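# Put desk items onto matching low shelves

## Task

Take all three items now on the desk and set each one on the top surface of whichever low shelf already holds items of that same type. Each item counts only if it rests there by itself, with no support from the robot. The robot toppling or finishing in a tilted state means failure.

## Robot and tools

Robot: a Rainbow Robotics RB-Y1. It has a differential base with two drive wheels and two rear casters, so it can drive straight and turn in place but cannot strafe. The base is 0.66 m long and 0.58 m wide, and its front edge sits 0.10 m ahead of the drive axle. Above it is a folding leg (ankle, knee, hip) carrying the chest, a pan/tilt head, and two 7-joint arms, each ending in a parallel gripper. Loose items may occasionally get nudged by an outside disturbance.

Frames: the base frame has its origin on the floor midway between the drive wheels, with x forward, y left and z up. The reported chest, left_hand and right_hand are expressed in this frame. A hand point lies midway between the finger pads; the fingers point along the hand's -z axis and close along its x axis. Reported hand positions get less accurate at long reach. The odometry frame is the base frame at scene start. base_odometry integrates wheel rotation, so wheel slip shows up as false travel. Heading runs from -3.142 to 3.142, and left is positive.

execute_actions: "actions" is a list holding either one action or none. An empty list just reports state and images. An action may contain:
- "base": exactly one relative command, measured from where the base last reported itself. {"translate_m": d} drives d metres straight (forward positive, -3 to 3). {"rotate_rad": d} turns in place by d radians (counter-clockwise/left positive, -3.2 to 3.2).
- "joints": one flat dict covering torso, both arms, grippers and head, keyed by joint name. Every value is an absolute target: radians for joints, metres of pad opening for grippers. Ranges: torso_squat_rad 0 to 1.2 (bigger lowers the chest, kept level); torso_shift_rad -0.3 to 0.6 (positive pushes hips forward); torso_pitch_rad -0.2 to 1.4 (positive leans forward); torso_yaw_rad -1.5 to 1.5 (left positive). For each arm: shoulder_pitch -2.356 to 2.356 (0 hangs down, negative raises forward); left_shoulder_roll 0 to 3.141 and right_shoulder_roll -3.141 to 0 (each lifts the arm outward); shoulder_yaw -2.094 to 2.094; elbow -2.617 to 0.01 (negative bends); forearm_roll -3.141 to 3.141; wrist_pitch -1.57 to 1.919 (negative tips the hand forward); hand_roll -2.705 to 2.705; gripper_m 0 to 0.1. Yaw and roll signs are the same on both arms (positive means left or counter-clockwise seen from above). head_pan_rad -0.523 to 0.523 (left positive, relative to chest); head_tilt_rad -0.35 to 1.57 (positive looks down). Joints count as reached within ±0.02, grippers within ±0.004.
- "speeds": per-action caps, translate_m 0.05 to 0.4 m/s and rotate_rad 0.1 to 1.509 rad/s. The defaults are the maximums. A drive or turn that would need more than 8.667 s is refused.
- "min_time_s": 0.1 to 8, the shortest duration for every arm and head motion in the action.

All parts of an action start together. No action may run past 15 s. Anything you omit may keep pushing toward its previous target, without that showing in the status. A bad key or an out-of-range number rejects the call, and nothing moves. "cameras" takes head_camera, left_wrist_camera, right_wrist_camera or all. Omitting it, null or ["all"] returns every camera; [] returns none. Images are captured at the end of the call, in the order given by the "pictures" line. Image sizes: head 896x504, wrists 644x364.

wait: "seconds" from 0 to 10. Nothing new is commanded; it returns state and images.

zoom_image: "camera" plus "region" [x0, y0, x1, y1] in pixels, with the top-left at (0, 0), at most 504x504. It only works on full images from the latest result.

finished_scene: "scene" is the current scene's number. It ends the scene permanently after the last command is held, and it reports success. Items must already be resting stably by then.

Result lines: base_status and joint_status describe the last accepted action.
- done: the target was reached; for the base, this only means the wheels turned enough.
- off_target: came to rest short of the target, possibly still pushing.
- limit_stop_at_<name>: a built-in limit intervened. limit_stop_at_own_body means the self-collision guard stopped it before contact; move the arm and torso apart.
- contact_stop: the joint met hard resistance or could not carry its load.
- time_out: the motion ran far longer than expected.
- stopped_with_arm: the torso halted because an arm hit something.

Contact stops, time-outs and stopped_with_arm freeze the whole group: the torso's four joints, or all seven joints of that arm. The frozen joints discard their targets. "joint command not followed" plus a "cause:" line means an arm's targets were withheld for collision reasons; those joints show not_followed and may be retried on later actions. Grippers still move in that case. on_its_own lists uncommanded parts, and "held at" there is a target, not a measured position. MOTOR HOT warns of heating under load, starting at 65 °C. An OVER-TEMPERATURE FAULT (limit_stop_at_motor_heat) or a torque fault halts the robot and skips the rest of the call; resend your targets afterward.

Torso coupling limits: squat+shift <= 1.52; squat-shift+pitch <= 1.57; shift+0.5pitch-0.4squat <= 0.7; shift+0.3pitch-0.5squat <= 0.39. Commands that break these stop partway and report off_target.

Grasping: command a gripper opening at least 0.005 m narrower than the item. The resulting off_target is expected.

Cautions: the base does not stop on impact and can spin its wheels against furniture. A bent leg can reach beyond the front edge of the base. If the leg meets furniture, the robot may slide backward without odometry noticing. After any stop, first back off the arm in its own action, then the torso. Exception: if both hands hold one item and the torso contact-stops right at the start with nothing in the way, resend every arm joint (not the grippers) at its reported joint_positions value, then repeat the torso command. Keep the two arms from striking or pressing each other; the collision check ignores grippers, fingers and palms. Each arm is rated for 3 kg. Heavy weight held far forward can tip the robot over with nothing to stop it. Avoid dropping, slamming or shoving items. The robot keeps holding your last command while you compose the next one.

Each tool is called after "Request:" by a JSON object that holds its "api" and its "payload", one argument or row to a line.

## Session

Request:
{"api": "execute_actions", "payload": {
  "actions": [],
  "cameras": ["head_camera"]
}}

Request:
{"api": "execute_actions", "payload": {
  "actions": [
    {"base":{"rotate_rad":-1.1}}
  ],
  "cameras": ["head_camera"]
}}

Request:
{"api": "execute_actions", "payload": {
  "actions": [
    {"base":{"rotate_rad":-1.1}}
  ],
  "cameras": ["head_camera"]
}}

Request:
{"api": "execute_actions", "payload": {
  "actions": [
    {"base":{"rotate_rad":-1.1}}
  ],
  "cameras": ["head_camera"]
}}

Request:
{"api": "execute_actions", "payload": {
  "actions": [
    {"base":{"rotate_rad":-1.1}}
  ],
  "cameras": ["head_camera"]
}}

Request:
{"api": "execute_actions", "payload": {
  "actions": [
    {"base":{"rotate_rad":-1.1}}
  ],
  "cameras": ["head_camera"]
}}

Scene clock: 0.00 s.
base_odometry: x=+0.000 y=+0.000 heading=+0.000 (m, m, rad; odometry frame)
base_status: not commanded
joint_positions: torso_squat_rad=+0.350 torso_shift_rad=+0.000 torso_pitch_rad=-0.001 torso_yaw_rad=-0.001 left_shoulder_pitch_rad=+0.011 left_shoulder_roll_rad=+0.003 left_shoulder_yaw_rad=+0.031 left_elbow_rad=-0.266 left_forearm_roll_rad=-0.029 left_wrist_pitch_rad=-0.009 left_hand_roll_rad=+0.044 left_gripper_m=+0.099 right_shoulder_pitch_rad=+0.040 right_shoulder_roll_rad=+0.000 right_shoulder_yaw_rad=-0.038 right_elbow_rad=-0.150 right_forearm_roll_rad=+0.019 right_wrist_pitch_rad=-0.002 right_hand_roll_rad=+0.014 right_gripper_m=+0.100 head_pan_rad=+0.000 head_tilt_rad=+0.400
joint_status: not commanded
chest: x=-0.2285 y=+0.0009 z=+1.2474 quat_wxyz=(+1.000, -0.001, +0.000, +0.000) (m; base frame)
left_hand: x=-0.1046 y=+0.2269 z=+0.5729 quat_wxyz=(+0.991, +0.002, -0.133, +0.024) (m; base frame)
right_hand: x=-0.1837 y=-0.2241 z=+0.5640 quat_wxyz=(+0.998, -0.004, -0.057, -0.010) (m; base frame)
pictures: head_camera
Images, in order (width x height): head_camera 896x504.

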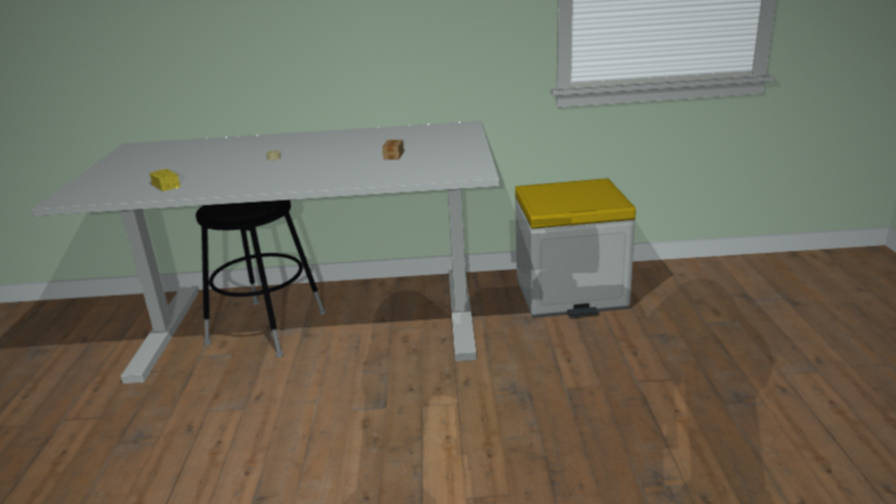

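Scene clock: 3.43 s.
base_odometry: x=+0.000 y=+0.000 heading=-1.100 (m, m, rad; odometry frame)
base_status: done
joint_positions: torso_squat_rad=+0.350 torso_shift_rad=+0.000 torso_pitch_rad=-0.001 torso_yaw_rad=-0.001 left_shoulder_pitch_rad=+0.011 left_shoulder_roll_rad=+0.003 left_shoulder_yaw_rad=+0.031 left_elbow_rad=-0.266 left_forearm_roll_rad=-0.029 left_wrist_pitch_rad=-0.009 left_hand_roll_rad=+0.044 left_gripper_m=+0.099 right_shoulder_pitch_rad=+0.040 right_shoulder_roll_rad=+0.000 right_shoulder_yaw_rad=-0.038 right_elbow_rad=-0.150 right_forearm_roll_rad=+0.019 right_wrist_pitch_rad=-0.002 right_hand_roll_rad=+0.014 right_gripper_m=+0.100 head_pan_rad=+0.000 head_tilt_rad=+0.400
joint_status: not commanded
chest: x=-0.2286 y=+0.0009 z=+1.2474 quat_wxyz=(+1.000, -0.001, +0.000, +0.000) (m; base frame)
left_hand: x=-0.1046 y=+0.2268 z=+0.5729 quat_wxyz=(+0.991, +0.002, -0.133, +0.024) (m; base frame)
right_hand: x=-0.1837 y=-0.2241 z=+0.5640 quat_wxyz=(+0.998, -0.004, -0.057, -0.010) (m; base frame)
pictures: head_camera
Images, in order (width x height): head_camera 896x504.

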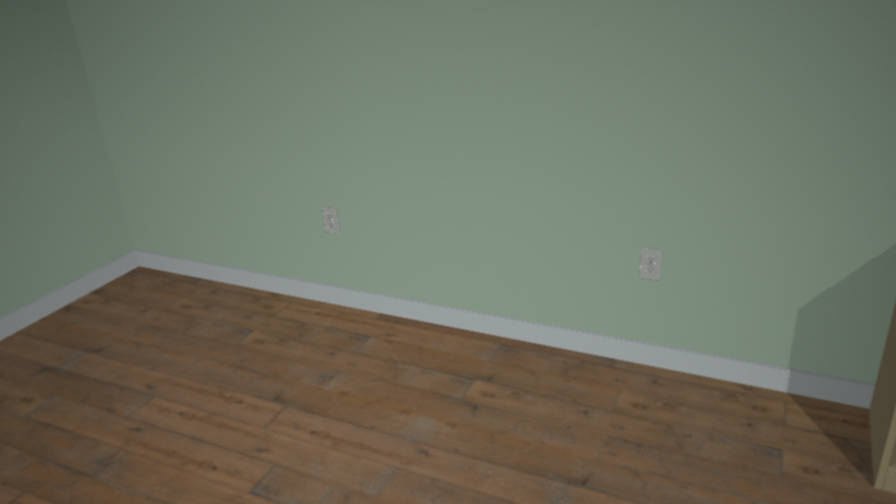

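Scene clock: 6.87 s.
base_odometry: x=+0.000 y=+0.000 heading=-2.199 (m, m, rad; odometry frame)
base_status: done
joint_positions: torso_squat_rad=+0.350 torso_shift_rad=+0.000 torso_pitch_rad=-0.001 torso_yaw_rad=-0.001 left_shoulder_pitch_rad=+0.011 left_shoulder_roll_rad=+0.003 left_shoulder_yaw_rad=+0.031 left_elbow_rad=-0.266 left_forearm_roll_rad=-0.029 left_wrist_pitch_rad=-0.009 left_hand_roll_rad=+0.044 left_gripper_m=+0.099 right_shoulder_pitch_rad=+0.040 right_shoulder_roll_rad=+0.000 right_shoulder_yaw_rad=-0.038 right_elbow_rad=-0.150 right_forearm_roll_rad=+0.019 right_wrist_pitch_rad=-0.002 right_hand_roll_rad=+0.014 right_gripper_m=+0.100 head_pan_rad=+0.000 head_tilt_rad=+0.400
joint_status: not commanded
chest: x=-0.2286 y=+0.0010 z=+1.2474 quat_wxyz=(+1.000, -0.001, +0.000, +0.000) (m; base frame)
left_hand: x=-0.1046 y=+0.2268 z=+0.5729 quat_wxyz=(+0.991, +0.002, -0.133, +0.024) (m; base frame)
right_hand: x=-0.1837 y=-0.2241 z=+0.5640 quat_wxyz=(+0.998, -0.004, -0.057, -0.010) (m; base frame)
pictures: head_camera
Images, in order (width x height): head_camera 896x504.

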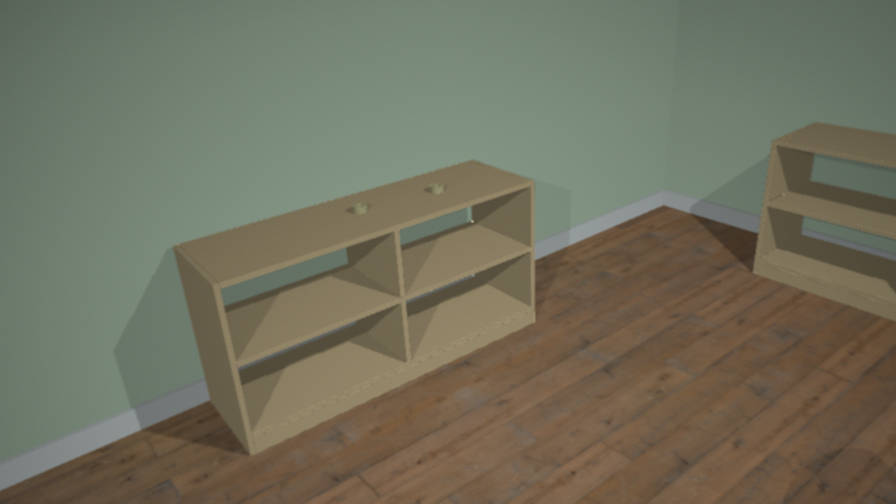

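Scene clock: 10.30 s.
base_odometry: x=+0.000 y=+0.000 heading=+2.985 (m, m, rad; odometry frame)
base_status: done
joint_positions: torso_squat_rad=+0.350 torso_shift_rad=+0.000 torso_pitch_rad=-0.001 torso_yaw_rad=-0.001 left_shoulder_pitch_rad=+0.011 left_shoulder_roll_rad=+0.003 left_shoulder_yaw_rad=+0.031 left_elbow_rad=-0.266 left_forearm_roll_rad=-0.029 left_wrist_pitch_rad=-0.009 left_hand_roll_rad=+0.044 left_gripper_m=+0.099 right_shoulder_pitch_rad=+0.040 right_shoulder_roll_rad=+0.000 right_shoulder_yaw_rad=-0.038 right_elbow_rad=-0.150 right_forearm_roll_rad=+0.019 right_wrist_pitch_rad=-0.002 right_hand_roll_rad=+0.014 right_gripper_m=+0.100 head_pan_rad=+0.000 head_tilt_rad=+0.400
joint_status: not commanded
chest: x=-0.2286 y=+0.0010 z=+1.2474 quat_wxyz=(+1.000, -0.001, +0.000, +0.000) (m; base frame)
left_hand: x=-0.1046 y=+0.2268 z=+0.5729 quat_wxyz=(+0.991, +0.002, -0.133, +0.024) (m; base frame)
right_hand: x=-0.1837 y=-0.2241 z=+0.5640 quat_wxyz=(+0.998, -0.004, -0.057, -0.010) (m; base frame)
pictures: head_camera
Images, in order (width x height): head_camera 896x504.

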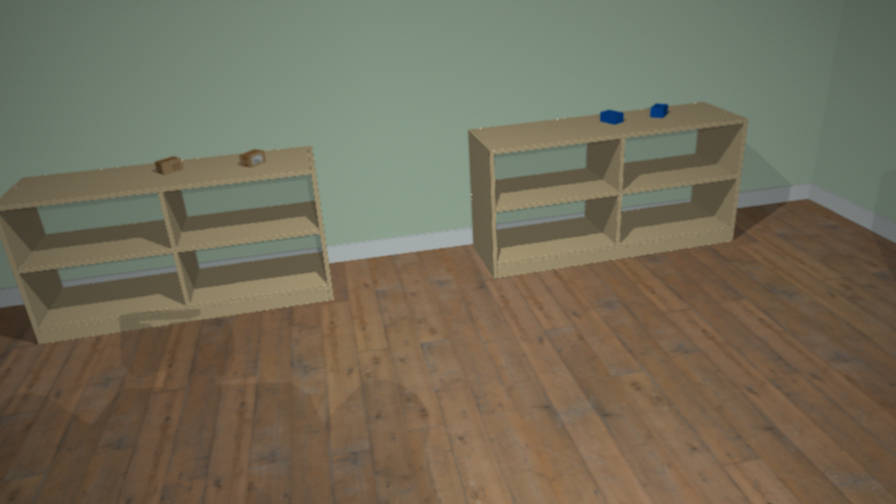

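Scene clock: 13.73 s.
base_odometry: x=+0.000 y=+0.000 heading=+1.885 (m, m, rad; odometry frame)
base_status: done
joint_positions: torso_squat_rad=+0.350 torso_shift_rad=+0.000 torso_pitch_rad=-0.001 torso_yaw_rad=-0.001 left_shoulder_pitch_rad=+0.011 left_shoulder_roll_rad=+0.003 left_shoulder_yaw_rad=+0.031 left_elbow_rad=-0.266 left_forearm_roll_rad=-0.029 left_wrist_pitch_rad=-0.009 left_hand_roll_rad=+0.044 left_gripper_m=+0.099 right_shoulder_pitch_rad=+0.040 right_shoulder_roll_rad=+0.000 right_shoulder_yaw_rad=-0.038 right_elbow_rad=-0.150 right_forearm_roll_rad=+0.019 right_wrist_pitch_rad=-0.002 right_hand_roll_rad=+0.014 right_gripper_m=+0.100 head_pan_rad=+0.000 head_tilt_rad=+0.400
joint_status: not commanded
chest: x=-0.2286 y=+0.0010 z=+1.2474 quat_wxyz=(+1.000, -0.001, +0.000, +0.000) (m; base frame)
left_hand: x=-0.1046 y=+0.2268 z=+0.5729 quat_wxyz=(+0.991, +0.002, -0.133, +0.024) (m; base frame)
right_hand: x=-0.1837 y=-0.2241 z=+0.5640 quat_wxyz=(+0.998, -0.004, -0.057, -0.010) (m; base frame)
pictures: head_camera
Images, in order (width x height): head_camera 896x504.

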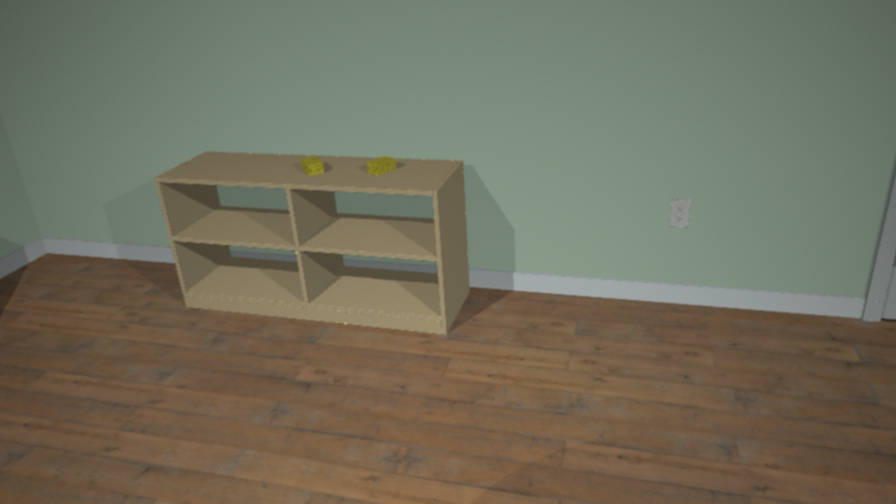

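Scene clock: 17.17 s.
base_odometry: x=+0.000 y=+0.000 heading=+0.786 (m, m, rad; odometry frame)
base_status: done
joint_positions: torso_squat_rad=+0.350 torso_shift_rad=+0.000 torso_pitch_rad=-0.001 torso_yaw_rad=-0.001 left_shoulder_pitch_rad=+0.011 left_shoulder_roll_rad=+0.003 left_shoulder_yaw_rad=+0.031 left_elbow_rad=-0.266 left_forearm_roll_rad=-0.029 left_wrist_pitch_rad=-0.009 left_hand_roll_rad=+0.044 left_gripper_m=+0.099 right_shoulder_pitch_rad=+0.040 right_shoulder_roll_rad=+0.000 right_shoulder_yaw_rad=-0.038 right_elbow_rad=-0.150 right_forearm_roll_rad=+0.019 right_wrist_pitch_rad=-0.002 right_hand_roll_rad=+0.014 right_gripper_m=+0.100 head_pan_rad=+0.000 head_tilt_rad=+0.400
joint_status: not commanded
chest: x=-0.2286 y=+0.0010 z=+1.2474 quat_wxyz=(+1.000, -0.001, +0.000, +0.000) (m; base frame)
left_hand: x=-0.1046 y=+0.2268 z=+0.5729 quat_wxyz=(+0.991, +0.002, -0.133, +0.024) (m; base frame)
right_hand: x=-0.1837 y=-0.2241 z=+0.5640 quat_wxyz=(+0.998, -0.004, -0.057, -0.010) (m; base frame)
pictures: head_camera
Images, in order (width x height): head_camera 896x504.

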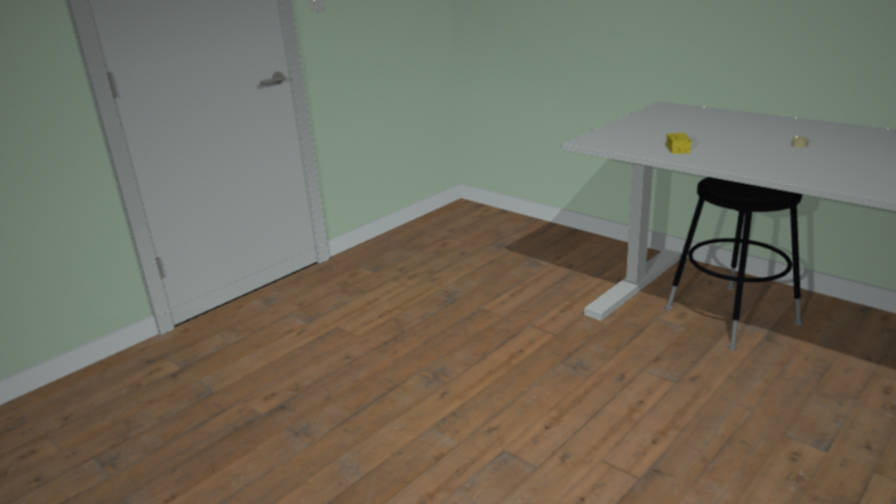

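Request:
{"api": "execute_actions", "payload": {
  "actions": [
    {"base":{"rotate_rad":-0.53},"joints":{"left_shoulder_pitch_rad":-1.35,"left_elbow_rad":-0.8,"left_wrist_pitch_rad":1.65,"left_shoulder_roll_rad":0.2,"left_forearm_roll_rad":0.1,"left_hand_roll_rad":0.2,"right_shoulder_pitch_rad":-1.5,"right_elbow_rad":-0.77,"right_wrist_pitch_rad":1.55,"right_shoulder_roll_rad":-0.45,"right_forearm_roll_rad":-0.4}}
  ],
  "cameras": []
}}

Request:
{"api": "execute_actions", "payload": {
  "actions": [
    {"base":{"translate_m":1.8},"joints":{"head_tilt_rad":0.7}}
  ],
  "cameras": []
}}

Request:
{"api": "execute_actions", "payload": {
  "actions": [
    {"base":{"rotate_rad":-0.08}}
  ],
  "cameras": ["head_camera"]
}}

Scene clock: 27.50 s.
base_odometry: x=+0.000 y=+0.000 heading=+0.256 (m, m, rad; odometry frame)
base_status: done
joint_positions: torso_squat_rad=+0.350 torso_shift_rad=+0.000 torso_pitch_rad=-0.001 torso_yaw_rad=-0.001 left_shoulder_pitch_rad=-1.350 left_shoulder_roll_rad=+0.200 left_shoulder_yaw_rad=+0.031 left_elbow_rad=-0.800 left_forearm_roll_rad=+0.100 left_wrist_pitch_rad=+1.650 left_hand_roll_rad=+0.200 left_gripper_m=+0.099 right_shoulder_pitch_rad=-1.501 right_shoulder_roll_rad=-0.450 right_shoulder_yaw_rad=-0.038 right_elbow_rad=-0.770 right_forearm_roll_rad=-0.400 right_wrist_pitch_rad=+1.550 right_hand_roll_rad=+0.014 right_gripper_m=+0.100 head_pan_rad=+0.000 head_tilt_rad=+0.400
joint_status: all done
chest: x=-0.2286 y=+0.0010 z=+1.2474 quat_wxyz=(+1.000, -0.001, +0.000, +0.000) (m; base frame)
left_hand: x=+0.3789 y=+0.1512 z=+1.1808 quat_wxyz=(+0.971, +0.050, -0.232, -0.020) (m; base frame)
right_hand: x=+0.4109 y=-0.1981 z=+1.3168 quat_wxyz=(+0.933, +0.018, -0.349, +0.082) (m; base frame)
pictures: none
No camera images: the call's "cameras" was empty. Leave "cameras" out to get every camera's image.

Scene clock: 33.47 s.
base_odometry: x=+1.741 y=+0.456 heading=+0.256 (m, m, rad; odometry frame)
base_status: done
joint_positions: torso_squat_rad=+0.350 torso_shift_rad=+0.000 torso_pitch_rad=-0.001 torso_yaw_rad=-0.001 left_shoulder_pitch_rad=-1.350 left_shoulder_roll_rad=+0.200 left_shoulder_yaw_rad=+0.031 left_elbow_rad=-0.800 left_forearm_roll_rad=+0.100 left_wrist_pitch_rad=+1.650 left_hand_roll_rad=+0.200 left_gripper_m=+0.099 right_shoulder_pitch_rad=-1.500 right_shoulder_roll_rad=-0.450 right_shoulder_yaw_rad=-0.038 right_elbow_rad=-0.770 right_forearm_roll_rad=-0.400 right_wrist_pitch_rad=+1.550 right_hand_roll_rad=+0.014 right_gripper_m=+0.100 head_pan_rad=+0.000 head_tilt_rad=+0.700
joint_status: all done
chest: x=-0.2285 y=+0.0010 z=+1.2474 quat_wxyz=(+1.000, -0.001, +0.000, +0.000) (m; base frame)
left_hand: x=+0.3790 y=+0.1512 z=+1.1806 quat_wxyz=(+0.971, +0.050, -0.232, -0.019) (m; base frame)
right_hand: x=+0.4110 y=-0.1981 z=+1.3166 quat_wxyz=(+0.933, +0.018, -0.349, +0.082) (m; base frame)
pictures: none
No camera images: the call's "cameras" was empty. Leave "cameras" out to get every camera's image.

Scene clock: 34.73 s.
base_odometry: x=+1.741 y=+0.456 heading=+0.177 (m, m, rad; odometry frame)
base_status: done
joint_positions: torso_squat_rad=+0.350 torso_shift_rad=+0.000 torso_pitch_rad=-0.001 torso_yaw_rad=-0.001 left_shoulder_pitch_rad=-1.350 left_shoulder_roll_rad=+0.200 left_shoulder_yaw_rad=+0.031 left_elbow_rad=-0.800 left_forearm_roll_rad=+0.100 left_wrist_pitch_rad=+1.650 left_hand_roll_rad=+0.200 left_gripper_m=+0.099 right_shoulder_pitch_rad=-1.500 right_shoulder_roll_rad=-0.450 right_shoulder_yaw_rad=-0.038 right_elbow_rad=-0.770 right_forearm_roll_rad=-0.400 right_wrist_pitch_rad=+1.550 right_hand_roll_rad=+0.014 right_gripper_m=+0.100 head_pan_rad=+0.000 head_tilt_rad=+0.700
joint_status: not commanded
chest: x=-0.2285 y=+0.0009 z=+1.2474 quat_wxyz=(+1.000, -0.001, +0.000, +0.000) (m; base frame)
left_hand: x=+0.3790 y=+0.1512 z=+1.1806 quat_wxyz=(+0.971, +0.050, -0.232, -0.019) (m; base frame)
right_hand: x=+0.4110 y=-0.1981 z=+1.3166 quat_wxyz=(+0.933, +0.018, -0.349, +0.082) (m; base frame)
pictures: head_camera
Images, in order (width x height): head_camera 896x504.

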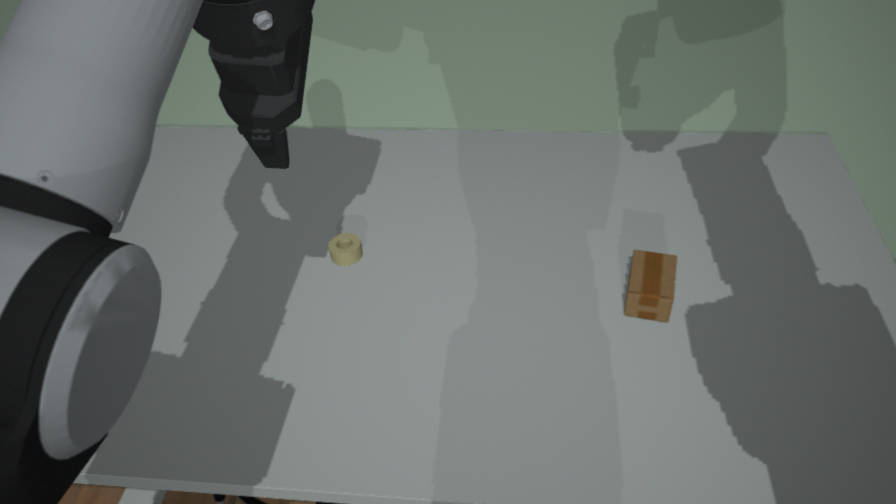

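Request:
{"api": "execute_actions", "payload": {
  "actions": [
    {"base":{"translate_m":0.17},"joints":{"torso_pitch_rad":0.65,"left_shoulder_pitch_rad":-1.6,"left_elbow_rad":-0.5,"left_wrist_pitch_rad":1.45,"right_shoulder_pitch_rad":-1.7}}
  ],
  "cameras": ["left_wrist_camera"]
}}

Scene clock: 40.57 s.
base_odometry: x=+1.909 y=+0.485 heading=+0.176 (m, m, rad; odometry frame)
base_status: done
joint_positions: torso_squat_rad=+0.350 torso_shift_rad=+0.000 torso_pitch_rad=+0.650 torso_yaw_rad=-0.001 left_shoulder_pitch_rad=-1.600 left_shoulder_roll_rad=+0.200 left_shoulder_yaw_rad=+0.031 left_elbow_rad=-0.500 left_forearm_roll_rad=+0.100 left_wrist_pitch_rad=+1.450 left_hand_roll_rad=+0.200 left_gripper_m=+0.099 right_shoulder_pitch_rad=-1.700 right_shoulder_roll_rad=-0.450 right_shoulder_yaw_rad=-0.038 right_elbow_rad=-0.770 right_forearm_roll_rad=-0.400 right_wrist_pitch_rad=+1.550 right_hand_roll_rad=+0.014 right_gripper_m=+0.100 head_pan_rad=+0.000 head_tilt_rad=+0.700
joint_status: all done
chest: x=-0.0410 y=+0.0009 z=+1.1843 quat_wxyz=(+0.948, -0.001, +0.319, +0.000) (m; base frame)
left_hand: x=+0.4685 y=+0.1206 z=+0.7973 quat_wxyz=(+0.998, +0.035, +0.018, -0.049) (m; base frame)
right_hand: x=+0.5723 y=-0.1547 z=+0.9542 quat_wxyz=(+0.985, +0.058, -0.126, +0.102) (m; base frame)
pictures: left_wrist_camera
Images, in order (width x height): left_wrist_camera 644x364.

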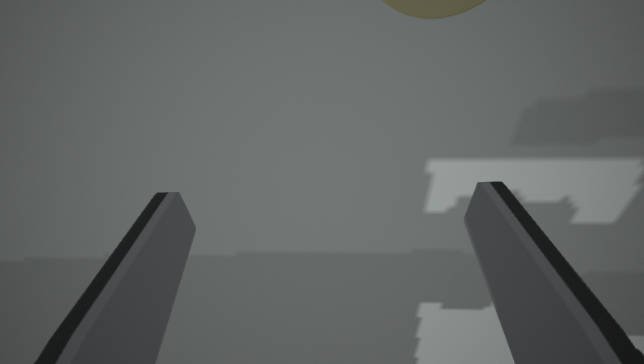

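Request:
{"api": "execute_actions", "payload": {
  "actions": [
    {"joints":{"left_shoulder_roll_rad":0.38,"left_forearm_roll_rad":0.28}}
  ],
  "cameras": ["left_wrist_camera"]
}}

Scene clock: 43.27 s.
base_odometry: x=+1.909 y=+0.485 heading=+0.176 (m, m, rad; odometry frame)
base_status: not commanded
joint_positions: torso_squat_rad=+0.350 torso_shift_rad=+0.000 torso_pitch_rad=+0.650 torso_yaw_rad=-0.001 left_shoulder_pitch_rad=-1.600 left_shoulder_roll_rad=+0.380 left_shoulder_yaw_rad=+0.031 left_elbow_rad=-0.500 left_forearm_roll_rad=+0.280 left_wrist_pitch_rad=+1.450 left_hand_roll_rad=+0.200 left_gripper_m=+0.099 right_shoulder_pitch_rad=-1.700 right_shoulder_roll_rad=-0.450 right_shoulder_yaw_rad=-0.038 right_elbow_rad=-0.770 right_forearm_roll_rad=-0.400 right_wrist_pitch_rad=+1.550 right_hand_roll_rad=+0.014 right_gripper_m=+0.100 head_pan_rad=+0.000 head_tilt_rad=+0.700
joint_status: all done
chest: x=-0.0410 y=+0.0010 z=+1.1843 quat_wxyz=(+0.948, -0.001, +0.319, +0.000) (m; base frame)
left_hand: x=+0.4958 y=+0.1893 z=+0.8189 quat_wxyz=(+0.999, -0.004, +0.007, +0.033) (m; base frame)
right_hand: x=+0.5723 y=-0.1546 z=+0.9542 quat_wxyz=(+0.985, +0.058, -0.126, +0.102) (m; base frame)
pictures: left_wrist_camera
Images, in order (width x height): left_wrist_camera 644x364.

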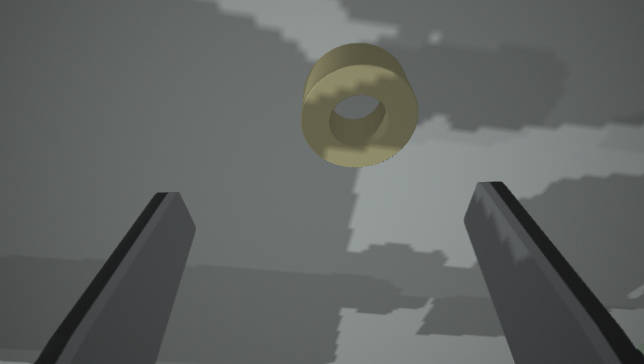

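Request:
{"api": "execute_actions", "payload": {
  "actions": [
    {"joints":{"left_shoulder_roll_rad":0.45,"left_forearm_roll_rad":0.35}}
  ],
  "cameras": []
}}

Request:
{"api": "execute_actions", "payload": {
  "actions": [
    {"joints":{"torso_squat_rad":0.55}}
  ],
  "cameras": ["left_wrist_camera"]
}}

Scene clock: 46.83 s.
base_odometry: x=+1.909 y=+0.485 heading=+0.176 (m, m, rad; odometry frame)
base_status: not commanded
joint_positions: torso_squat_rad=+0.350 torso_shift_rad=+0.000 torso_pitch_rad=+0.650 torso_yaw_rad=-0.001 left_shoulder_pitch_rad=-1.600 left_shoulder_roll_rad=+0.450 left_shoulder_yaw_rad=+0.031 left_elbow_rad=-0.500 left_forearm_roll_rad=+0.350 left_wrist_pitch_rad=+1.450 left_hand_roll_rad=+0.200 left_gripper_m=+0.099 right_shoulder_pitch_rad=-1.700 right_shoulder_roll_rad=-0.450 right_shoulder_yaw_rad=-0.038 right_elbow_rad=-0.770 right_forearm_roll_rad=-0.400 right_wrist_pitch_rad=+1.550 right_hand_roll_rad=+0.014 right_gripper_m=+0.100 head_pan_rad=+0.000 head_tilt_rad=+0.700
joint_status: all done
chest: x=-0.0410 y=+0.0009 z=+1.1843 quat_wxyz=(+0.948, -0.001, +0.319, +0.000) (m; base frame)
left_hand: x=+0.5052 y=+0.2159 z=+0.8303 quat_wxyz=(+0.998, -0.020, -0.001, +0.064) (m; base frame)
right_hand: x=+0.5723 y=-0.1546 z=+0.9542 quat_wxyz=(+0.985, +0.058, -0.126, +0.102) (m; base frame)
pictures: none
No camera images: the call's "cameras" was empty. Leave "cameras" out to get every camera's image.

Scene clock: 48.27 s.
base_odometry: x=+1.909 y=+0.485 heading=+0.176 (m, m, rad; odometry frame)
base_status: not commanded
joint_positions: torso_squat_rad=+0.550 torso_shift_rad=+0.000 torso_pitch_rad=+0.650 torso_yaw_rad=-0.001 left_shoulder_pitch_rad=-1.600 left_shoulder_roll_rad=+0.450 left_shoulder_yaw_rad=+0.031 left_elbow_rad=-0.500 left_forearm_roll_rad=+0.350 left_wrist_pitch_rad=+1.450 left_hand_roll_rad=+0.200 left_gripper_m=+0.099 right_shoulder_pitch_rad=-1.700 right_shoulder_roll_rad=-0.450 right_shoulder_yaw_rad=-0.038 right_elbow_rad=-0.770 right_forearm_roll_rad=-0.400 right_wrist_pitch_rad=+1.550 right_hand_roll_rad=+0.014 right_gripper_m=+0.100 head_pan_rad=+0.000 head_tilt_rad=+0.700
joint_status: all done
chest: x=-0.0410 y=+0.0009 z=+1.1236 quat_wxyz=(+0.948, -0.001, +0.319, +0.000) (m; base frame)
left_hand: x=+0.5053 y=+0.2159 z=+0.7696 quat_wxyz=(+0.998, -0.020, -0.001, +0.064) (m; base frame)
right_hand: x=+0.5723 y=-0.1547 z=+0.8935 quat_wxyz=(+0.985, +0.058, -0.126, +0.102) (m; base frame)
pictures: left_wrist_camera
Images, in order (width x height): left_wrist_camera 644x364.

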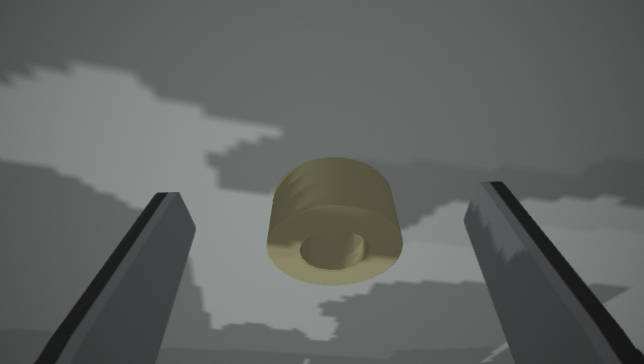

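Request:
{"api": "execute_actions", "payload": {
  "actions": [
    {"joints":{"left_gripper_m":0.0}}
  ],
  "cameras": []
}}

Scene clock: 53.00 s.
base_odometry: x=+1.909 y=+0.485 heading=+0.176 (m, m, rad; odometry frame)
base_status: not commanded
joint_positions: torso_squat_rad=+0.550 torso_shift_rad=+0.000 torso_pitch_rad=+0.650 torso_yaw_rad=-0.001 left_shoulder_pitch_rad=-1.600 left_shoulder_roll_rad=+0.450 left_shoulder_yaw_rad=+0.031 left_elbow_rad=-0.500 left_forearm_roll_rad=+0.350 left_wrist_pitch_rad=+1.450 left_hand_roll_rad=+0.200 left_gripper_m=+0.044 right_shoulder_pitch_rad=-1.700 right_shoulder_roll_rad=-0.450 right_shoulder_yaw_rad=-0.038 right_elbow_rad=-0.770 right_forearm_roll_rad=-0.400 right_wrist_pitch_rad=+1.550 right_hand_roll_rad=+0.014 right_gripper_m=+0.100 head_pan_rad=+0.000 head_tilt_rad=+0.700
joint_status: left_gripper_m off_target (ended at +0.044, target +0.000)
chest: x=-0.0410 y=+0.0009 z=+1.1236 quat_wxyz=(+0.948, -0.001, +0.319, +0.000) (m; base frame)
left_hand: x=+0.5053 y=+0.2159 z=+0.7696 quat_wxyz=(+0.998, -0.020, -0.001, +0.064) (m; base frame)
right_hand: x=+0.5723 y=-0.1547 z=+0.8935 quat_wxyz=(+0.985, +0.058, -0.126, +0.102) (m; base frame)
pictures: none
No camera images: the call's "cameras" was empty. Leave "cameras" out to get every camera's image.

Request:
{"api": "execute_actions", "payload": {
  "actions": [
    {"joints":{"torso_squat_rad":0.35,"left_shoulder_pitch_rad":-1.75,"right_shoulder_pitch_rad":-1.6,"right_elbow_rad":-0.5,"right_wrist_pitch_rad":1.45,"right_shoulder_roll_rad":-0.65,"right_forearm_roll_rad":-0.55,"right_hand_roll_rad":1.4}}
  ],
  "cameras": ["right_wrist_camera"]
}}

Scene clock: 57.43 s.
base_odometry: x=+1.909 y=+0.485 heading=+0.176 (m, m, rad; odometry frame)
base_status: not commanded
joint_positions: torso_squat_rad=+0.350 torso_shift_rad=+0.000 torso_pitch_rad=+0.650 torso_yaw_rad=-0.001 left_shoulder_pitch_rad=-1.750 left_shoulder_roll_rad=+0.450 left_shoulder_yaw_rad=+0.031 left_elbow_rad=-0.500 left_forearm_roll_rad=+0.350 left_wrist_pitch_rad=+1.450 left_hand_roll_rad=+0.200 left_gripper_m=+0.044 right_shoulder_pitch_rad=-1.600 right_shoulder_roll_rad=-0.650 right_shoulder_yaw_rad=-0.038 right_elbow_rad=-0.500 right_forearm_roll_rad=-0.550 right_wrist_pitch_rad=+1.450 right_hand_roll_rad=+1.400 right_gripper_m=+0.100 head_pan_rad=+0.000 head_tilt_rad=+0.700
joint_status: all done
chest: x=-0.0410 y=+0.0009 z=+1.1844 quat_wxyz=(+0.948, -0.001, +0.319, +0.000) (m; base frame)
left_hand: x=+0.5580 y=+0.1827 z=+0.9051 quat_wxyz=(+0.996, -0.040, -0.070, +0.042) (m; base frame)
right_hand: x=+0.5285 y=-0.2904 z=+0.8744 quat_wxyz=(+0.794, +0.022, -0.073, +0.604) (m; base frame)
pictures: right_wrist_camera
Images, in order (width x height): right_wrist_camera 644x364.

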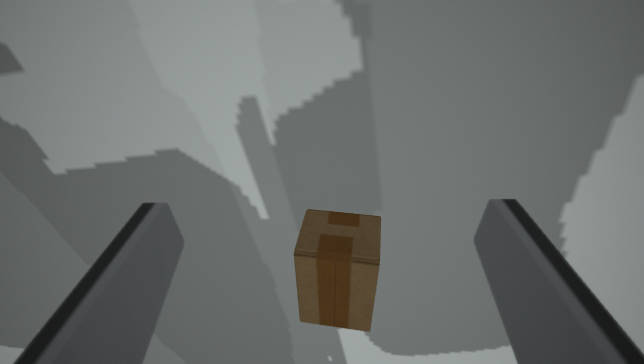

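Request:
{"api": "execute_actions", "payload": {
  "actions": [
    {"base":{"translate_m":-0.045},"joints":{"right_shoulder_roll_rad":-0.62,"right_forearm_roll_rad":-0.52}}
  ],
  "cameras": []
}}

Request:
{"api": "execute_actions", "payload": {
  "actions": [
    {"joints":{"torso_squat_rad":0.68}}
  ],
  "cameras": ["right_wrist_camera"]
}}

Scene clock: 61.93 s.
base_odometry: x=+1.865 y=+0.478 heading=+0.176 (m, m, rad; odometry frame)
base_status: done
joint_positions: torso_squat_rad=+0.350 torso_shift_rad=+0.000 torso_pitch_rad=+0.650 torso_yaw_rad=-0.001 left_shoulder_pitch_rad=-1.750 left_shoulder_roll_rad=+0.450 left_shoulder_yaw_rad=+0.031 left_elbow_rad=-0.500 left_forearm_roll_rad=+0.350 left_wrist_pitch_rad=+1.450 left_hand_roll_rad=+0.200 left_gripper_m=+0.044 right_shoulder_pitch_rad=-1.600 right_shoulder_roll_rad=-0.620 right_shoulder_yaw_rad=-0.038 right_elbow_rad=-0.500 right_forearm_roll_rad=-0.520 right_wrist_pitch_rad=+1.450 right_hand_roll_rad=+1.400 right_gripper_m=+0.100 head_pan_rad=+0.000 head_tilt_rad=+0.700
joint_status: all done
chest: x=-0.0410 y=+0.0009 z=+1.1844 quat_wxyz=(+0.948, -0.001, +0.319, +0.000) (m; base frame)
left_hand: x=+0.5580 y=+0.1827 z=+0.9051 quat_wxyz=(+0.996, -0.040, -0.070, +0.042) (m; base frame)
right_hand: x=+0.5255 y=-0.2791 z=+0.8670 quat_wxyz=(+0.787, +0.022, -0.064, +0.614) (m; base frame)
pictures: none
No camera images: the call's "cameras" was empty. Leave "cameras" out to get every camera's image.

Scene clock: 63.80 s.
base_odometry: x=+1.864 y=+0.478 heading=+0.176 (m, m, rad; odometry frame)
base_status: not commanded
joint_positions: torso_squat_rad=+0.680 torso_shift_rad=-0.001 torso_pitch_rad=+0.647 torso_yaw_rad=-0.001 left_shoulder_pitch_rad=-1.750 left_shoulder_roll_rad=+0.450 left_shoulder_yaw_rad=+0.031 left_elbow_rad=-0.500 left_forearm_roll_rad=+0.350 left_wrist_pitch_rad=+1.450 left_hand_roll_rad=+0.200 left_gripper_m=+0.044 right_shoulder_pitch_rad=-1.605 right_shoulder_roll_rad=-0.623 right_shoulder_yaw_rad=-0.038 right_elbow_rad=-0.502 right_forearm_roll_rad=-0.520 right_wrist_pitch_rad=+1.451 right_hand_roll_rad=+1.400 right_gripper_m=+0.100 head_pan_rad=+0.000 head_tilt_rad=+0.700
joint_status: all done
chest: x=-0.0422 y=+0.0012 z=+1.0715 quat_wxyz=(+0.948, -0.001, +0.318, +0.000) (m; base frame)
left_hand: x=+0.5576 y=+0.1827 z=+0.7936 quat_wxyz=(+0.996, -0.040, -0.071, +0.042) (m; base frame)
right_hand: x=+0.5276 y=-0.2796 z=+0.7593 quat_wxyz=(+0.786, +0.018, -0.067, +0.614) (m; base frame)
pictures: right_wrist_camera
Images, in order (width x height): right_wrist_camera 644x364.

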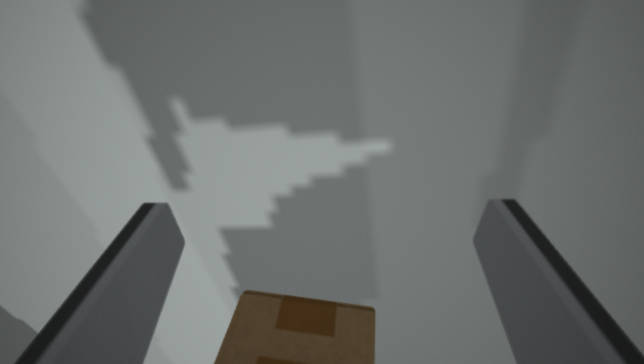

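Request:
{"api": "execute_actions", "payload": {
  "actions": [
    {"base":{"translate_m":-0.05}}
  ],
  "cameras": ["right_wrist_camera"]
}}

Request:
{"api": "execute_actions", "payload": {
  "actions": [
    {"joints":{"right_gripper_m":0.0}}
  ],
  "cameras": []
}}

Scene clock: 69.67 s.
base_odometry: x=+1.815 y=+0.469 heading=+0.176 (m, m, rad; odometry frame)
base_status: done
joint_positions: torso_squat_rad=+0.680 torso_shift_rad=-0.001 torso_pitch_rad=+0.648 torso_yaw_rad=-0.001 left_shoulder_pitch_rad=-1.750 left_shoulder_roll_rad=+0.450 left_shoulder_yaw_rad=+0.031 left_elbow_rad=-0.500 left_forearm_roll_rad=+0.350 left_wrist_pitch_rad=+1.450 left_hand_roll_rad=+0.200 left_gripper_m=+0.044 right_shoulder_pitch_rad=-1.606 right_shoulder_roll_rad=-0.623 right_shoulder_yaw_rad=-0.038 right_elbow_rad=-0.503 right_forearm_roll_rad=-0.520 right_wrist_pitch_rad=+1.450 right_hand_roll_rad=+1.400 right_gripper_m=+0.100 head_pan_rad=+0.000 head_tilt_rad=+0.700
joint_status: not commanded
chest: x=-0.0420 y=+0.0012 z=+1.0715 quat_wxyz=(+0.948, -0.001, +0.318, +0.000) (m; base frame)
left_hand: x=+0.5576 y=+0.1828 z=+0.7933 quat_wxyz=(+0.996, -0.040, -0.071, +0.042) (m; base frame)
right_hand: x=+0.5286 y=-0.2793 z=+0.7597 quat_wxyz=(+0.786, +0.017, -0.068, +0.614) (m; base frame)
pictures: right_wrist_camera
Images, in order (width x height): right_wrist_camera 644x364.

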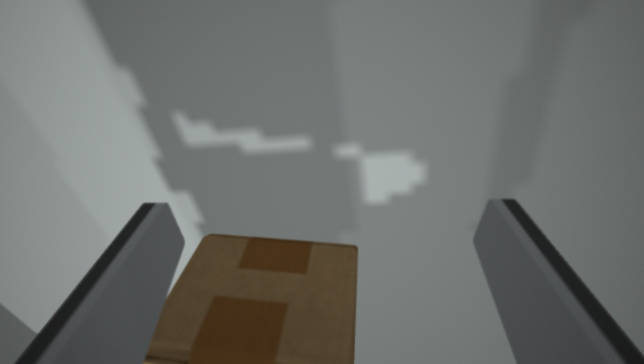

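Scene clock: 71.17 s.
base_odometry: x=+1.815 y=+0.469 heading=+0.176 (m, m, rad; odometry frame)
base_status: not commanded
joint_positions: torso_squat_rad=+0.680 torso_shift_rad=-0.001 torso_pitch_rad=+0.649 torso_yaw_rad=-0.001 left_shoulder_pitch_rad=-1.750 left_shoulder_roll_rad=+0.450 left_shoulder_yaw_rad=+0.031 left_elbow_rad=-0.500 left_forearm_roll_rad=+0.350 left_wrist_pitch_rad=+1.450 left_hand_roll_rad=+0.200 left_gripper_m=+0.044 right_shoulder_pitch_rad=-1.601 right_shoulder_roll_rad=-0.621 right_shoulder_yaw_rad=-0.038 right_elbow_rad=-0.501 right_forearm_roll_rad=-0.520 right_wrist_pitch_rad=+1.450 right_hand_roll_rad=+1.400 right_gripper_m=+0.000 head_pan_rad=+0.000 head_tilt_rad=+0.700
joint_status: all done
chest: x=-0.0412 y=+0.0009 z=+1.0712 quat_wxyz=(+0.948, -0.001, +0.319, +0.000) (m; base frame)
left_hand: x=+0.5579 y=+0.1826 z=+0.7921 quat_wxyz=(+0.996, -0.040, -0.070, +0.042) (m; base frame)
right_hand: x=+0.5261 y=-0.2795 z=+0.7551 quat_wxyz=(+0.787, +0.021, -0.065, +0.613) (m; base frame)
pictures: none
No camera images: the call's "cameras" was empty. Leave "cameras" out to get every camera's image.

Missed. Rise, open and look again.

Request:
{"api": "execute_actions", "payload": {
  "actions": [
    {"joints":{"torso_squat_rad":0.4,"right_gripper_m":0.1}}
  ],
  "cameras": ["right_wrist_camera"]
}}

Scene clock: 74.40 s.
base_odometry: x=+1.815 y=+0.469 heading=+0.176 (m, m, rad; odometry frame)
base_status: not commanded
joint_positions: torso_squat_rad=+0.400 torso_shift_rad=+0.000 torso_pitch_rad=+0.650 torso_yaw_rad=-0.001 left_shoulder_pitch_rad=-1.750 left_shoulder_roll_rad=+0.450 left_shoulder_yaw_rad=+0.031 left_elbow_rad=-0.500 left_forearm_roll_rad=+0.350 left_wrist_pitch_rad=+1.450 left_hand_roll_rad=+0.200 left_gripper_m=+0.044 right_shoulder_pitch_rad=-1.600 right_shoulder_roll_rad=-0.620 right_shoulder_yaw_rad=-0.038 right_elbow_rad=-0.500 right_forearm_roll_rad=-0.520 right_wrist_pitch_rad=+1.450 right_hand_roll_rad=+1.400 right_gripper_m=+0.100 head_pan_rad=-0.001 head_tilt_rad=+0.700
joint_status: all done
chest: x=-0.0410 y=+0.0010 z=+1.1716 quat_wxyz=(+0.948, -0.001, +0.319, +0.000) (m; base frame)
left_hand: x=+0.5580 y=+0.1827 z=+0.8922 quat_wxyz=(+0.996, -0.040, -0.070, +0.042) (m; base frame)
right_hand: x=+0.5257 y=-0.2792 z=+0.8545 quat_wxyz=(+0.787, +0.021, -0.064, +0.613) (m; base frame)
pictures: right_wrist_camera
Images, in order (width x height): right_wrist_camera 644x364.

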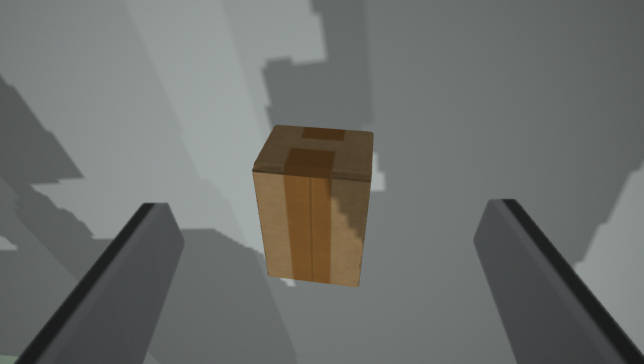

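Request:
{"api": "execute_actions", "payload": {
  "actions": [
    {"base":{"translate_m":-0.025},"joints":{"right_shoulder_roll_rad":-0.6}}
  ],
  "cameras": []
}}

Request:
{"api": "execute_actions", "payload": {
  "actions": [
    {"joints":{"torso_squat_rad":0.68}}
  ],
  "cameras": ["right_wrist_camera"]
}}

Request:
{"api": "execute_actions", "payload": {
  "actions": [
    {"joints":{"right_gripper_m":0.0}}
  ],
  "cameras": []
}}

Scene clock: 78.03 s.
base_odometry: x=+1.791 y=+0.464 heading=+0.177 (m, m, rad; odometry frame)
base_status: done
joint_positions: torso_squat_rad=+0.400 torso_shift_rad=-0.001 torso_pitch_rad=+0.650 torso_yaw_rad=-0.001 left_shoulder_pitch_rad=-1.750 left_shoulder_roll_rad=+0.450 left_shoulder_yaw_rad=+0.031 left_elbow_rad=-0.500 left_forearm_roll_rad=+0.350 left_wrist_pitch_rad=+1.450 left_hand_roll_rad=+0.200 left_gripper_m=+0.044 right_shoulder_pitch_rad=-1.600 right_shoulder_roll_rad=-0.600 right_shoulder_yaw_rad=-0.038 right_elbow_rad=-0.500 right_forearm_roll_rad=-0.520 right_wrist_pitch_rad=+1.450 right_hand_roll_rad=+1.400 right_gripper_m=+0.100 head_pan_rad=+0.000 head_tilt_rad=+0.700
joint_status: all done
chest: x=-0.0411 y=+0.0009 z=+1.1716 quat_wxyz=(+0.948, -0.001, +0.319, +0.000) (m; base frame)
left_hand: x=+0.5580 y=+0.1827 z=+0.8924 quat_wxyz=(+0.996, -0.040, -0.070, +0.042) (m; base frame)
right_hand: x=+0.5238 y=-0.2670 z=+0.8503 quat_wxyz=(+0.782, +0.028, -0.065, +0.619) (m; base frame)
pictures: none
No camera images: the call's "cameras" was empty. Leave "cameras" out to get every camera's image.

Scene clock: 80.20 s.
base_odometry: x=+1.791 y=+0.464 heading=+0.177 (m, m, rad; odometry frame)
base_status: not commanded
joint_positions: torso_squat_rad=+0.677 torso_shift_rad=-0.003 torso_pitch_rad=+0.643 torso_yaw_rad=-0.002 left_shoulder_pitch_rad=-1.750 left_shoulder_roll_rad=+0.450 left_shoulder_yaw_rad=+0.031 left_elbow_rad=-0.500 left_forearm_roll_rad=+0.350 left_wrist_pitch_rad=+1.450 left_hand_roll_rad=+0.200 left_gripper_m=+0.044 right_shoulder_pitch_rad=-1.605 right_shoulder_roll_rad=-0.602 right_shoulder_yaw_rad=-0.038 right_elbow_rad=-0.503 right_forearm_roll_rad=-0.520 right_wrist_pitch_rad=+1.450 right_hand_roll_rad=+1.400 right_gripper_m=+0.100 head_pan_rad=-0.001 head_tilt_rad=+0.700
joint_status: torso_squat_rad contact_stop (moved +0.277 of +0.280)
chest: x=-0.0443 y=+0.0011 z=+1.0740 quat_wxyz=(+0.949, -0.001, +0.316, -0.001) (m; base frame)
left_hand: x=+0.5568 y=+0.1822 z=+0.7989 quat_wxyz=(+0.996, -0.041, -0.073, +0.042) (m; base frame)
right_hand: x=+0.5252 y=-0.2677 z=+0.7604 quat_wxyz=(+0.782, +0.023, -0.070, +0.619) (m; base frame)
pictures: right_wrist_camera
Images, in order (width x height): right_wrist_camera 644x364.

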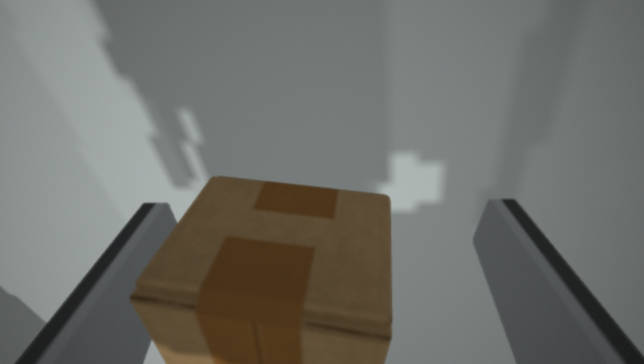

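not run: a stop came earlier in this reply.

Request:
{"api": "execute_actions", "payload": {
  "actions": [
    {"joints":{"right_gripper_m":0.0}}
  ],
  "cameras": []
}}

Scene clock: 82.77 s.
base_odometry: x=+1.791 y=+0.464 heading=+0.177 (m, m, rad; odometry frame)
base_status: not commanded
joint_positions: torso_squat_rad=+0.677 torso_shift_rad=-0.003 torso_pitch_rad=+0.643 torso_yaw_rad=-0.002 left_shoulder_pitch_rad=-1.750 left_shoulder_roll_rad=+0.450 left_shoulder_yaw_rad=+0.031 left_elbow_rad=-0.500 left_forearm_roll_rad=+0.350 left_wrist_pitch_rad=+1.450 left_hand_roll_rad=+0.200 left_gripper_m=+0.044 right_shoulder_pitch_rad=-1.603 right_shoulder_roll_rad=-0.603 right_shoulder_yaw_rad=-0.038 right_elbow_rad=-0.502 right_forearm_roll_rad=-0.520 right_wrist_pitch_rad=+1.450 right_hand_roll_rad=+1.400 right_gripper_m=+0.066 head_pan_rad=-0.001 head_tilt_rad=+0.700
joint_status: right_gripper_m off_target (ended at +0.066, target +0.000)
chest: x=-0.0441 y=+0.0010 z=+1.0739 quat_wxyz=(+0.949, -0.001, +0.316, -0.001) (m; base frame)
left_hand: x=+0.5570 y=+0.1820 z=+0.7984 quat_wxyz=(+0.996, -0.041, -0.073, +0.042) (m; base frame)
right_hand: x=+0.5244 y=-0.2685 z=+0.7589 quat_wxyz=(+0.782, +0.024, -0.068, +0.619) (m; base frame)
pictures: none
No camera images: the call's "cameras" was empty. Leave "cameras" out to get every camera's image.

Request:
{"api": "execute_actions", "payload": {
  "actions": [
    {"joints":{"torso_squat_rad":0.35}}
  ],
  "cameras": []
}}

Request:
{"api": "execute_actions", "payload": {
  "actions": [
    {"base":{"translate_m":-0.5},"joints":{"torso_pitch_rad":0.3,"right_elbow_rad":-1.3,"right_wrist_pitch_rad":1.9,"head_tilt_rad":0.5}}
  ],
  "cameras": []
}}

Request:
{"api": "execute_actions", "payload": {
  "actions": [
    {"base":{"rotate_rad":-2.655}}
  ],
  "cameras": []
}}

Request:
{"api": "execute_actions", "payload": {
  "actions": [
    {"base":{"translate_m":2.9}}
  ],
  "cameras": []
}}

Request:
{"api": "execute_actions", "payload": {
  "actions": [
    {"base":{"rotate_rad":1.084}}
  ],
  "cameras": ["head_camera"]
}}

Scene clock: 92.90 s.
base_odometry: x=+1.791 y=+0.464 heading=+0.177 (m, m, rad; odometry frame)
base_status: not commanded
joint_positions: torso_squat_rad=+0.350 torso_shift_rad=-0.003 torso_pitch_rad=+0.645 torso_yaw_rad=-0.002 left_shoulder_pitch_rad=-1.750 left_shoulder_roll_rad=+0.450 left_shoulder_yaw_rad=+0.031 left_elbow_rad=-0.500 left_forearm_roll_rad=+0.350 left_wrist_pitch_rad=+1.450 left_hand_roll_rad=+0.200 left_gripper_m=+0.044 right_shoulder_pitch_rad=-1.600 right_shoulder_roll_rad=-0.600 right_shoulder_yaw_rad=-0.038 right_elbow_rad=-0.500 right_forearm_roll_rad=-0.520 right_wrist_pitch_rad=+1.450 right_hand_roll_rad=+1.400 right_gripper_m=+0.066 head_pan_rad=-0.001 head_tilt_rad=+0.700
joint_status: all done
chest: x=-0.0437 y=+0.0010 z=+1.1854 quat_wxyz=(+0.948, -0.001, +0.317, -0.001) (m; base frame)
left_hand: x=+0.5569 y=+0.1822 z=+0.9091 quat_wxyz=(+0.996, -0.040, -0.072, +0.042) (m; base frame)
right_hand: x=+0.5227 y=-0.2677 z=+0.8673 quat_wxyz=(+0.782, +0.026, -0.066, +0.619) (m; base frame)
pictures: none
No camera images: the call's "cameras" was empty. Leave "cameras" out to get every camera's image.

Scene clock: 95.47 s.
base_odometry: x=+1.298 y=+0.376 heading=+0.177 (m, m, rad; odometry frame)
base_status: done
joint_positions: torso_squat_rad=+0.350 torso_shift_rad=-0.003 torso_pitch_rad=+0.300 torso_yaw_rad=-0.002 left_shoulder_pitch_rad=-1.750 left_shoulder_roll_rad=+0.450 left_shoulder_yaw_rad=+0.031 left_elbow_rad=-0.500 left_forearm_roll_rad=+0.350 left_wrist_pitch_rad=+1.450 left_hand_roll_rad=+0.200 left_gripper_m=+0.044 right_shoulder_pitch_rad=-1.600 right_shoulder_roll_rad=-0.600 right_shoulder_yaw_rad=-0.038 right_elbow_rad=-1.300 right_forearm_roll_rad=-0.520 right_wrist_pitch_rad=+1.900 right_hand_roll_rad=+1.400 right_gripper_m=+0.066 head_pan_rad=-0.001 head_tilt_rad=+0.500
joint_status: all done
chest: x=-0.1383 y=+0.0010 z=+1.2337 quat_wxyz=(+0.989, -0.001, +0.149, -0.001) (m; base frame)
left_hand: x=+0.5203 y=+0.1823 z=+1.1767 quat_wxyz=(+0.969, -0.047, -0.242, +0.035) (m; base frame)
right_hand: x=+0.4517 y=-0.1943 z=+1.3117 quat_wxyz=(+0.610, -0.211, -0.257, +0.719) (m; base frame)
pictures: none
No camera images: the call's "cameras" was empty. Leave "cameras" out to get every camera's image.

Scene clock: 100.40 s.
base_odometry: x=+1.298 y=+0.376 heading=-2.477 (m, m, rad; odometry frame)
base_status: done
joint_positions: torso_squat_rad=+0.350 torso_shift_rad=-0.003 torso_pitch_rad=+0.300 torso_yaw_rad=-0.002 left_shoulder_pitch_rad=-1.750 left_shoulder_roll_rad=+0.450 left_shoulder_yaw_rad=+0.031 left_elbow_rad=-0.500 left_forearm_roll_rad=+0.350 left_wrist_pitch_rad=+1.450 left_hand_roll_rad=+0.200 left_gripper_m=+0.044 right_shoulder_pitch_rad=-1.600 right_shoulder_roll_rad=-0.600 right_shoulder_yaw_rad=-0.038 right_elbow_rad=-1.300 right_forearm_roll_rad=-0.520 right_wrist_pitch_rad=+1.900 right_hand_roll_rad=+1.400 right_gripper_m=+0.066 head_pan_rad=-0.001 head_tilt_rad=+0.500
joint_status: not commanded
chest: x=-0.1382 y=+0.0009 z=+1.2337 quat_wxyz=(+0.989, -0.001, +0.149, -0.001) (m; base frame)
left_hand: x=+0.5203 y=+0.1823 z=+1.1767 quat_wxyz=(+0.969, -0.047, -0.242, +0.035) (m; base frame)
right_hand: x=+0.4517 y=-0.1943 z=+1.3116 quat_wxyz=(+0.610, -0.211, -0.257, +0.719) (m; base frame)
pictures: none
No camera images: the call's "cameras" was empty. Leave "cameras" out to get every camera's image.

Scene clock: 108.93 s.
base_odometry: x=-0.986 y=-1.411 heading=-2.477 (m, m, rad; odometry frame)
base_status: done
joint_positions: torso_squat_rad=+0.350 torso_shift_rad=-0.002 torso_pitch_rad=+0.300 torso_yaw_rad=-0.002 left_shoulder_pitch_rad=-1.750 left_shoulder_roll_rad=+0.450 left_shoulder_yaw_rad=+0.031 left_elbow_rad=-0.500 left_forearm_roll_rad=+0.350 left_wrist_pitch_rad=+1.450 left_hand_roll_rad=+0.200 left_gripper_m=+0.044 right_shoulder_pitch_rad=-1.600 right_shoulder_roll_rad=-0.600 right_shoulder_yaw_rad=-0.038 right_elbow_rad=-1.300 right_forearm_roll_rad=-0.520 right_wrist_pitch_rad=+1.900 right_hand_roll_rad=+1.400 right_gripper_m=+0.066 head_pan_rad=-0.001 head_tilt_rad=+0.500
joint_status: not commanded
chest: x=-0.1381 y=+0.0009 z=+1.2337 quat_wxyz=(+0.989, -0.001, +0.150, -0.001) (m; base frame)
left_hand: x=+0.5205 y=+0.1823 z=+1.1766 quat_wxyz=(+0.969, -0.047, -0.242, +0.035) (m; base frame)
right_hand: x=+0.4519 y=-0.1943 z=+1.3115 quat_wxyz=(+0.610, -0.211, -0.257, +0.719) (m; base frame)
pictures: none
No camera images: the call's "cameras" was empty. Leave "cameras" out to get every camera's image.

Scene clock: 112.20 s.
base_odometry: x=-0.986 y=-1.411 heading=-1.394 (m, m, rad; odometry frame)
base_status: done
joint_positions: torso_squat_rad=+0.350 torso_shift_rad=-0.002 torso_pitch_rad=+0.300 torso_yaw_rad=-0.002 left_shoulder_pitch_rad=-1.750 left_shoulder_roll_rad=+0.450 left_shoulder_yaw_rad=+0.031 left_elbow_rad=-0.500 left_forearm_roll_rad=+0.350 left_wrist_pitch_rad=+1.450 left_hand_roll_rad=+0.200 left_gripper_m=+0.044 right_shoulder_pitch_rad=-1.600 right_shoulder_roll_rad=-0.600 right_shoulder_yaw_rad=-0.038 right_elbow_rad=-1.300 right_forearm_roll_rad=-0.520 right_wrist_pitch_rad=+1.900 right_hand_roll_rad=+1.400 right_gripper_m=+0.066 head_pan_rad=-0.001 head_tilt_rad=+0.500
joint_status: not commanded
chest: x=-0.1382 y=+0.0009 z=+1.2337 quat_wxyz=(+0.989, -0.001, +0.149, -0.001) (m; base frame)
left_hand: x=+0.5204 y=+0.1823 z=+1.1766 quat_wxyz=(+0.969, -0.047, -0.242, +0.035) (m; base frame)
right_hand: x=+0.4518 y=-0.1943 z=+1.3115 quat_wxyz=(+0.610, -0.211, -0.257, +0.719) (m; base frame)
pictures: head_camera
Images, in order (width x height): head_camera 896x504.

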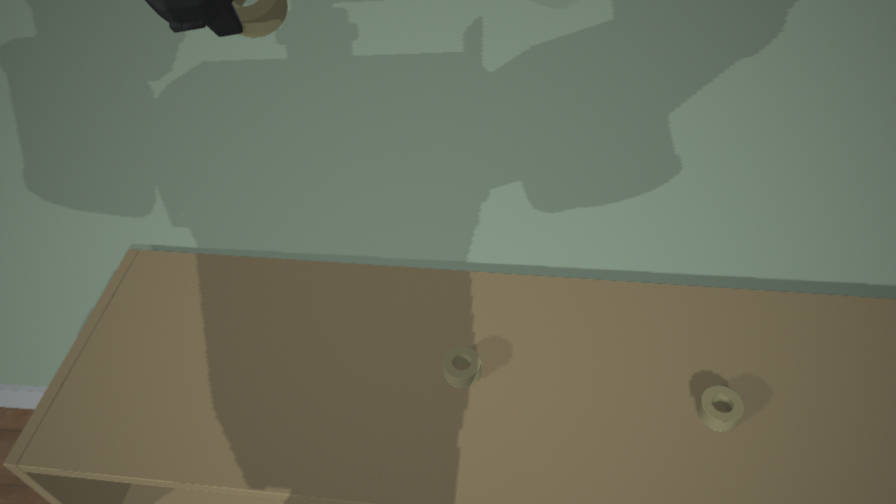

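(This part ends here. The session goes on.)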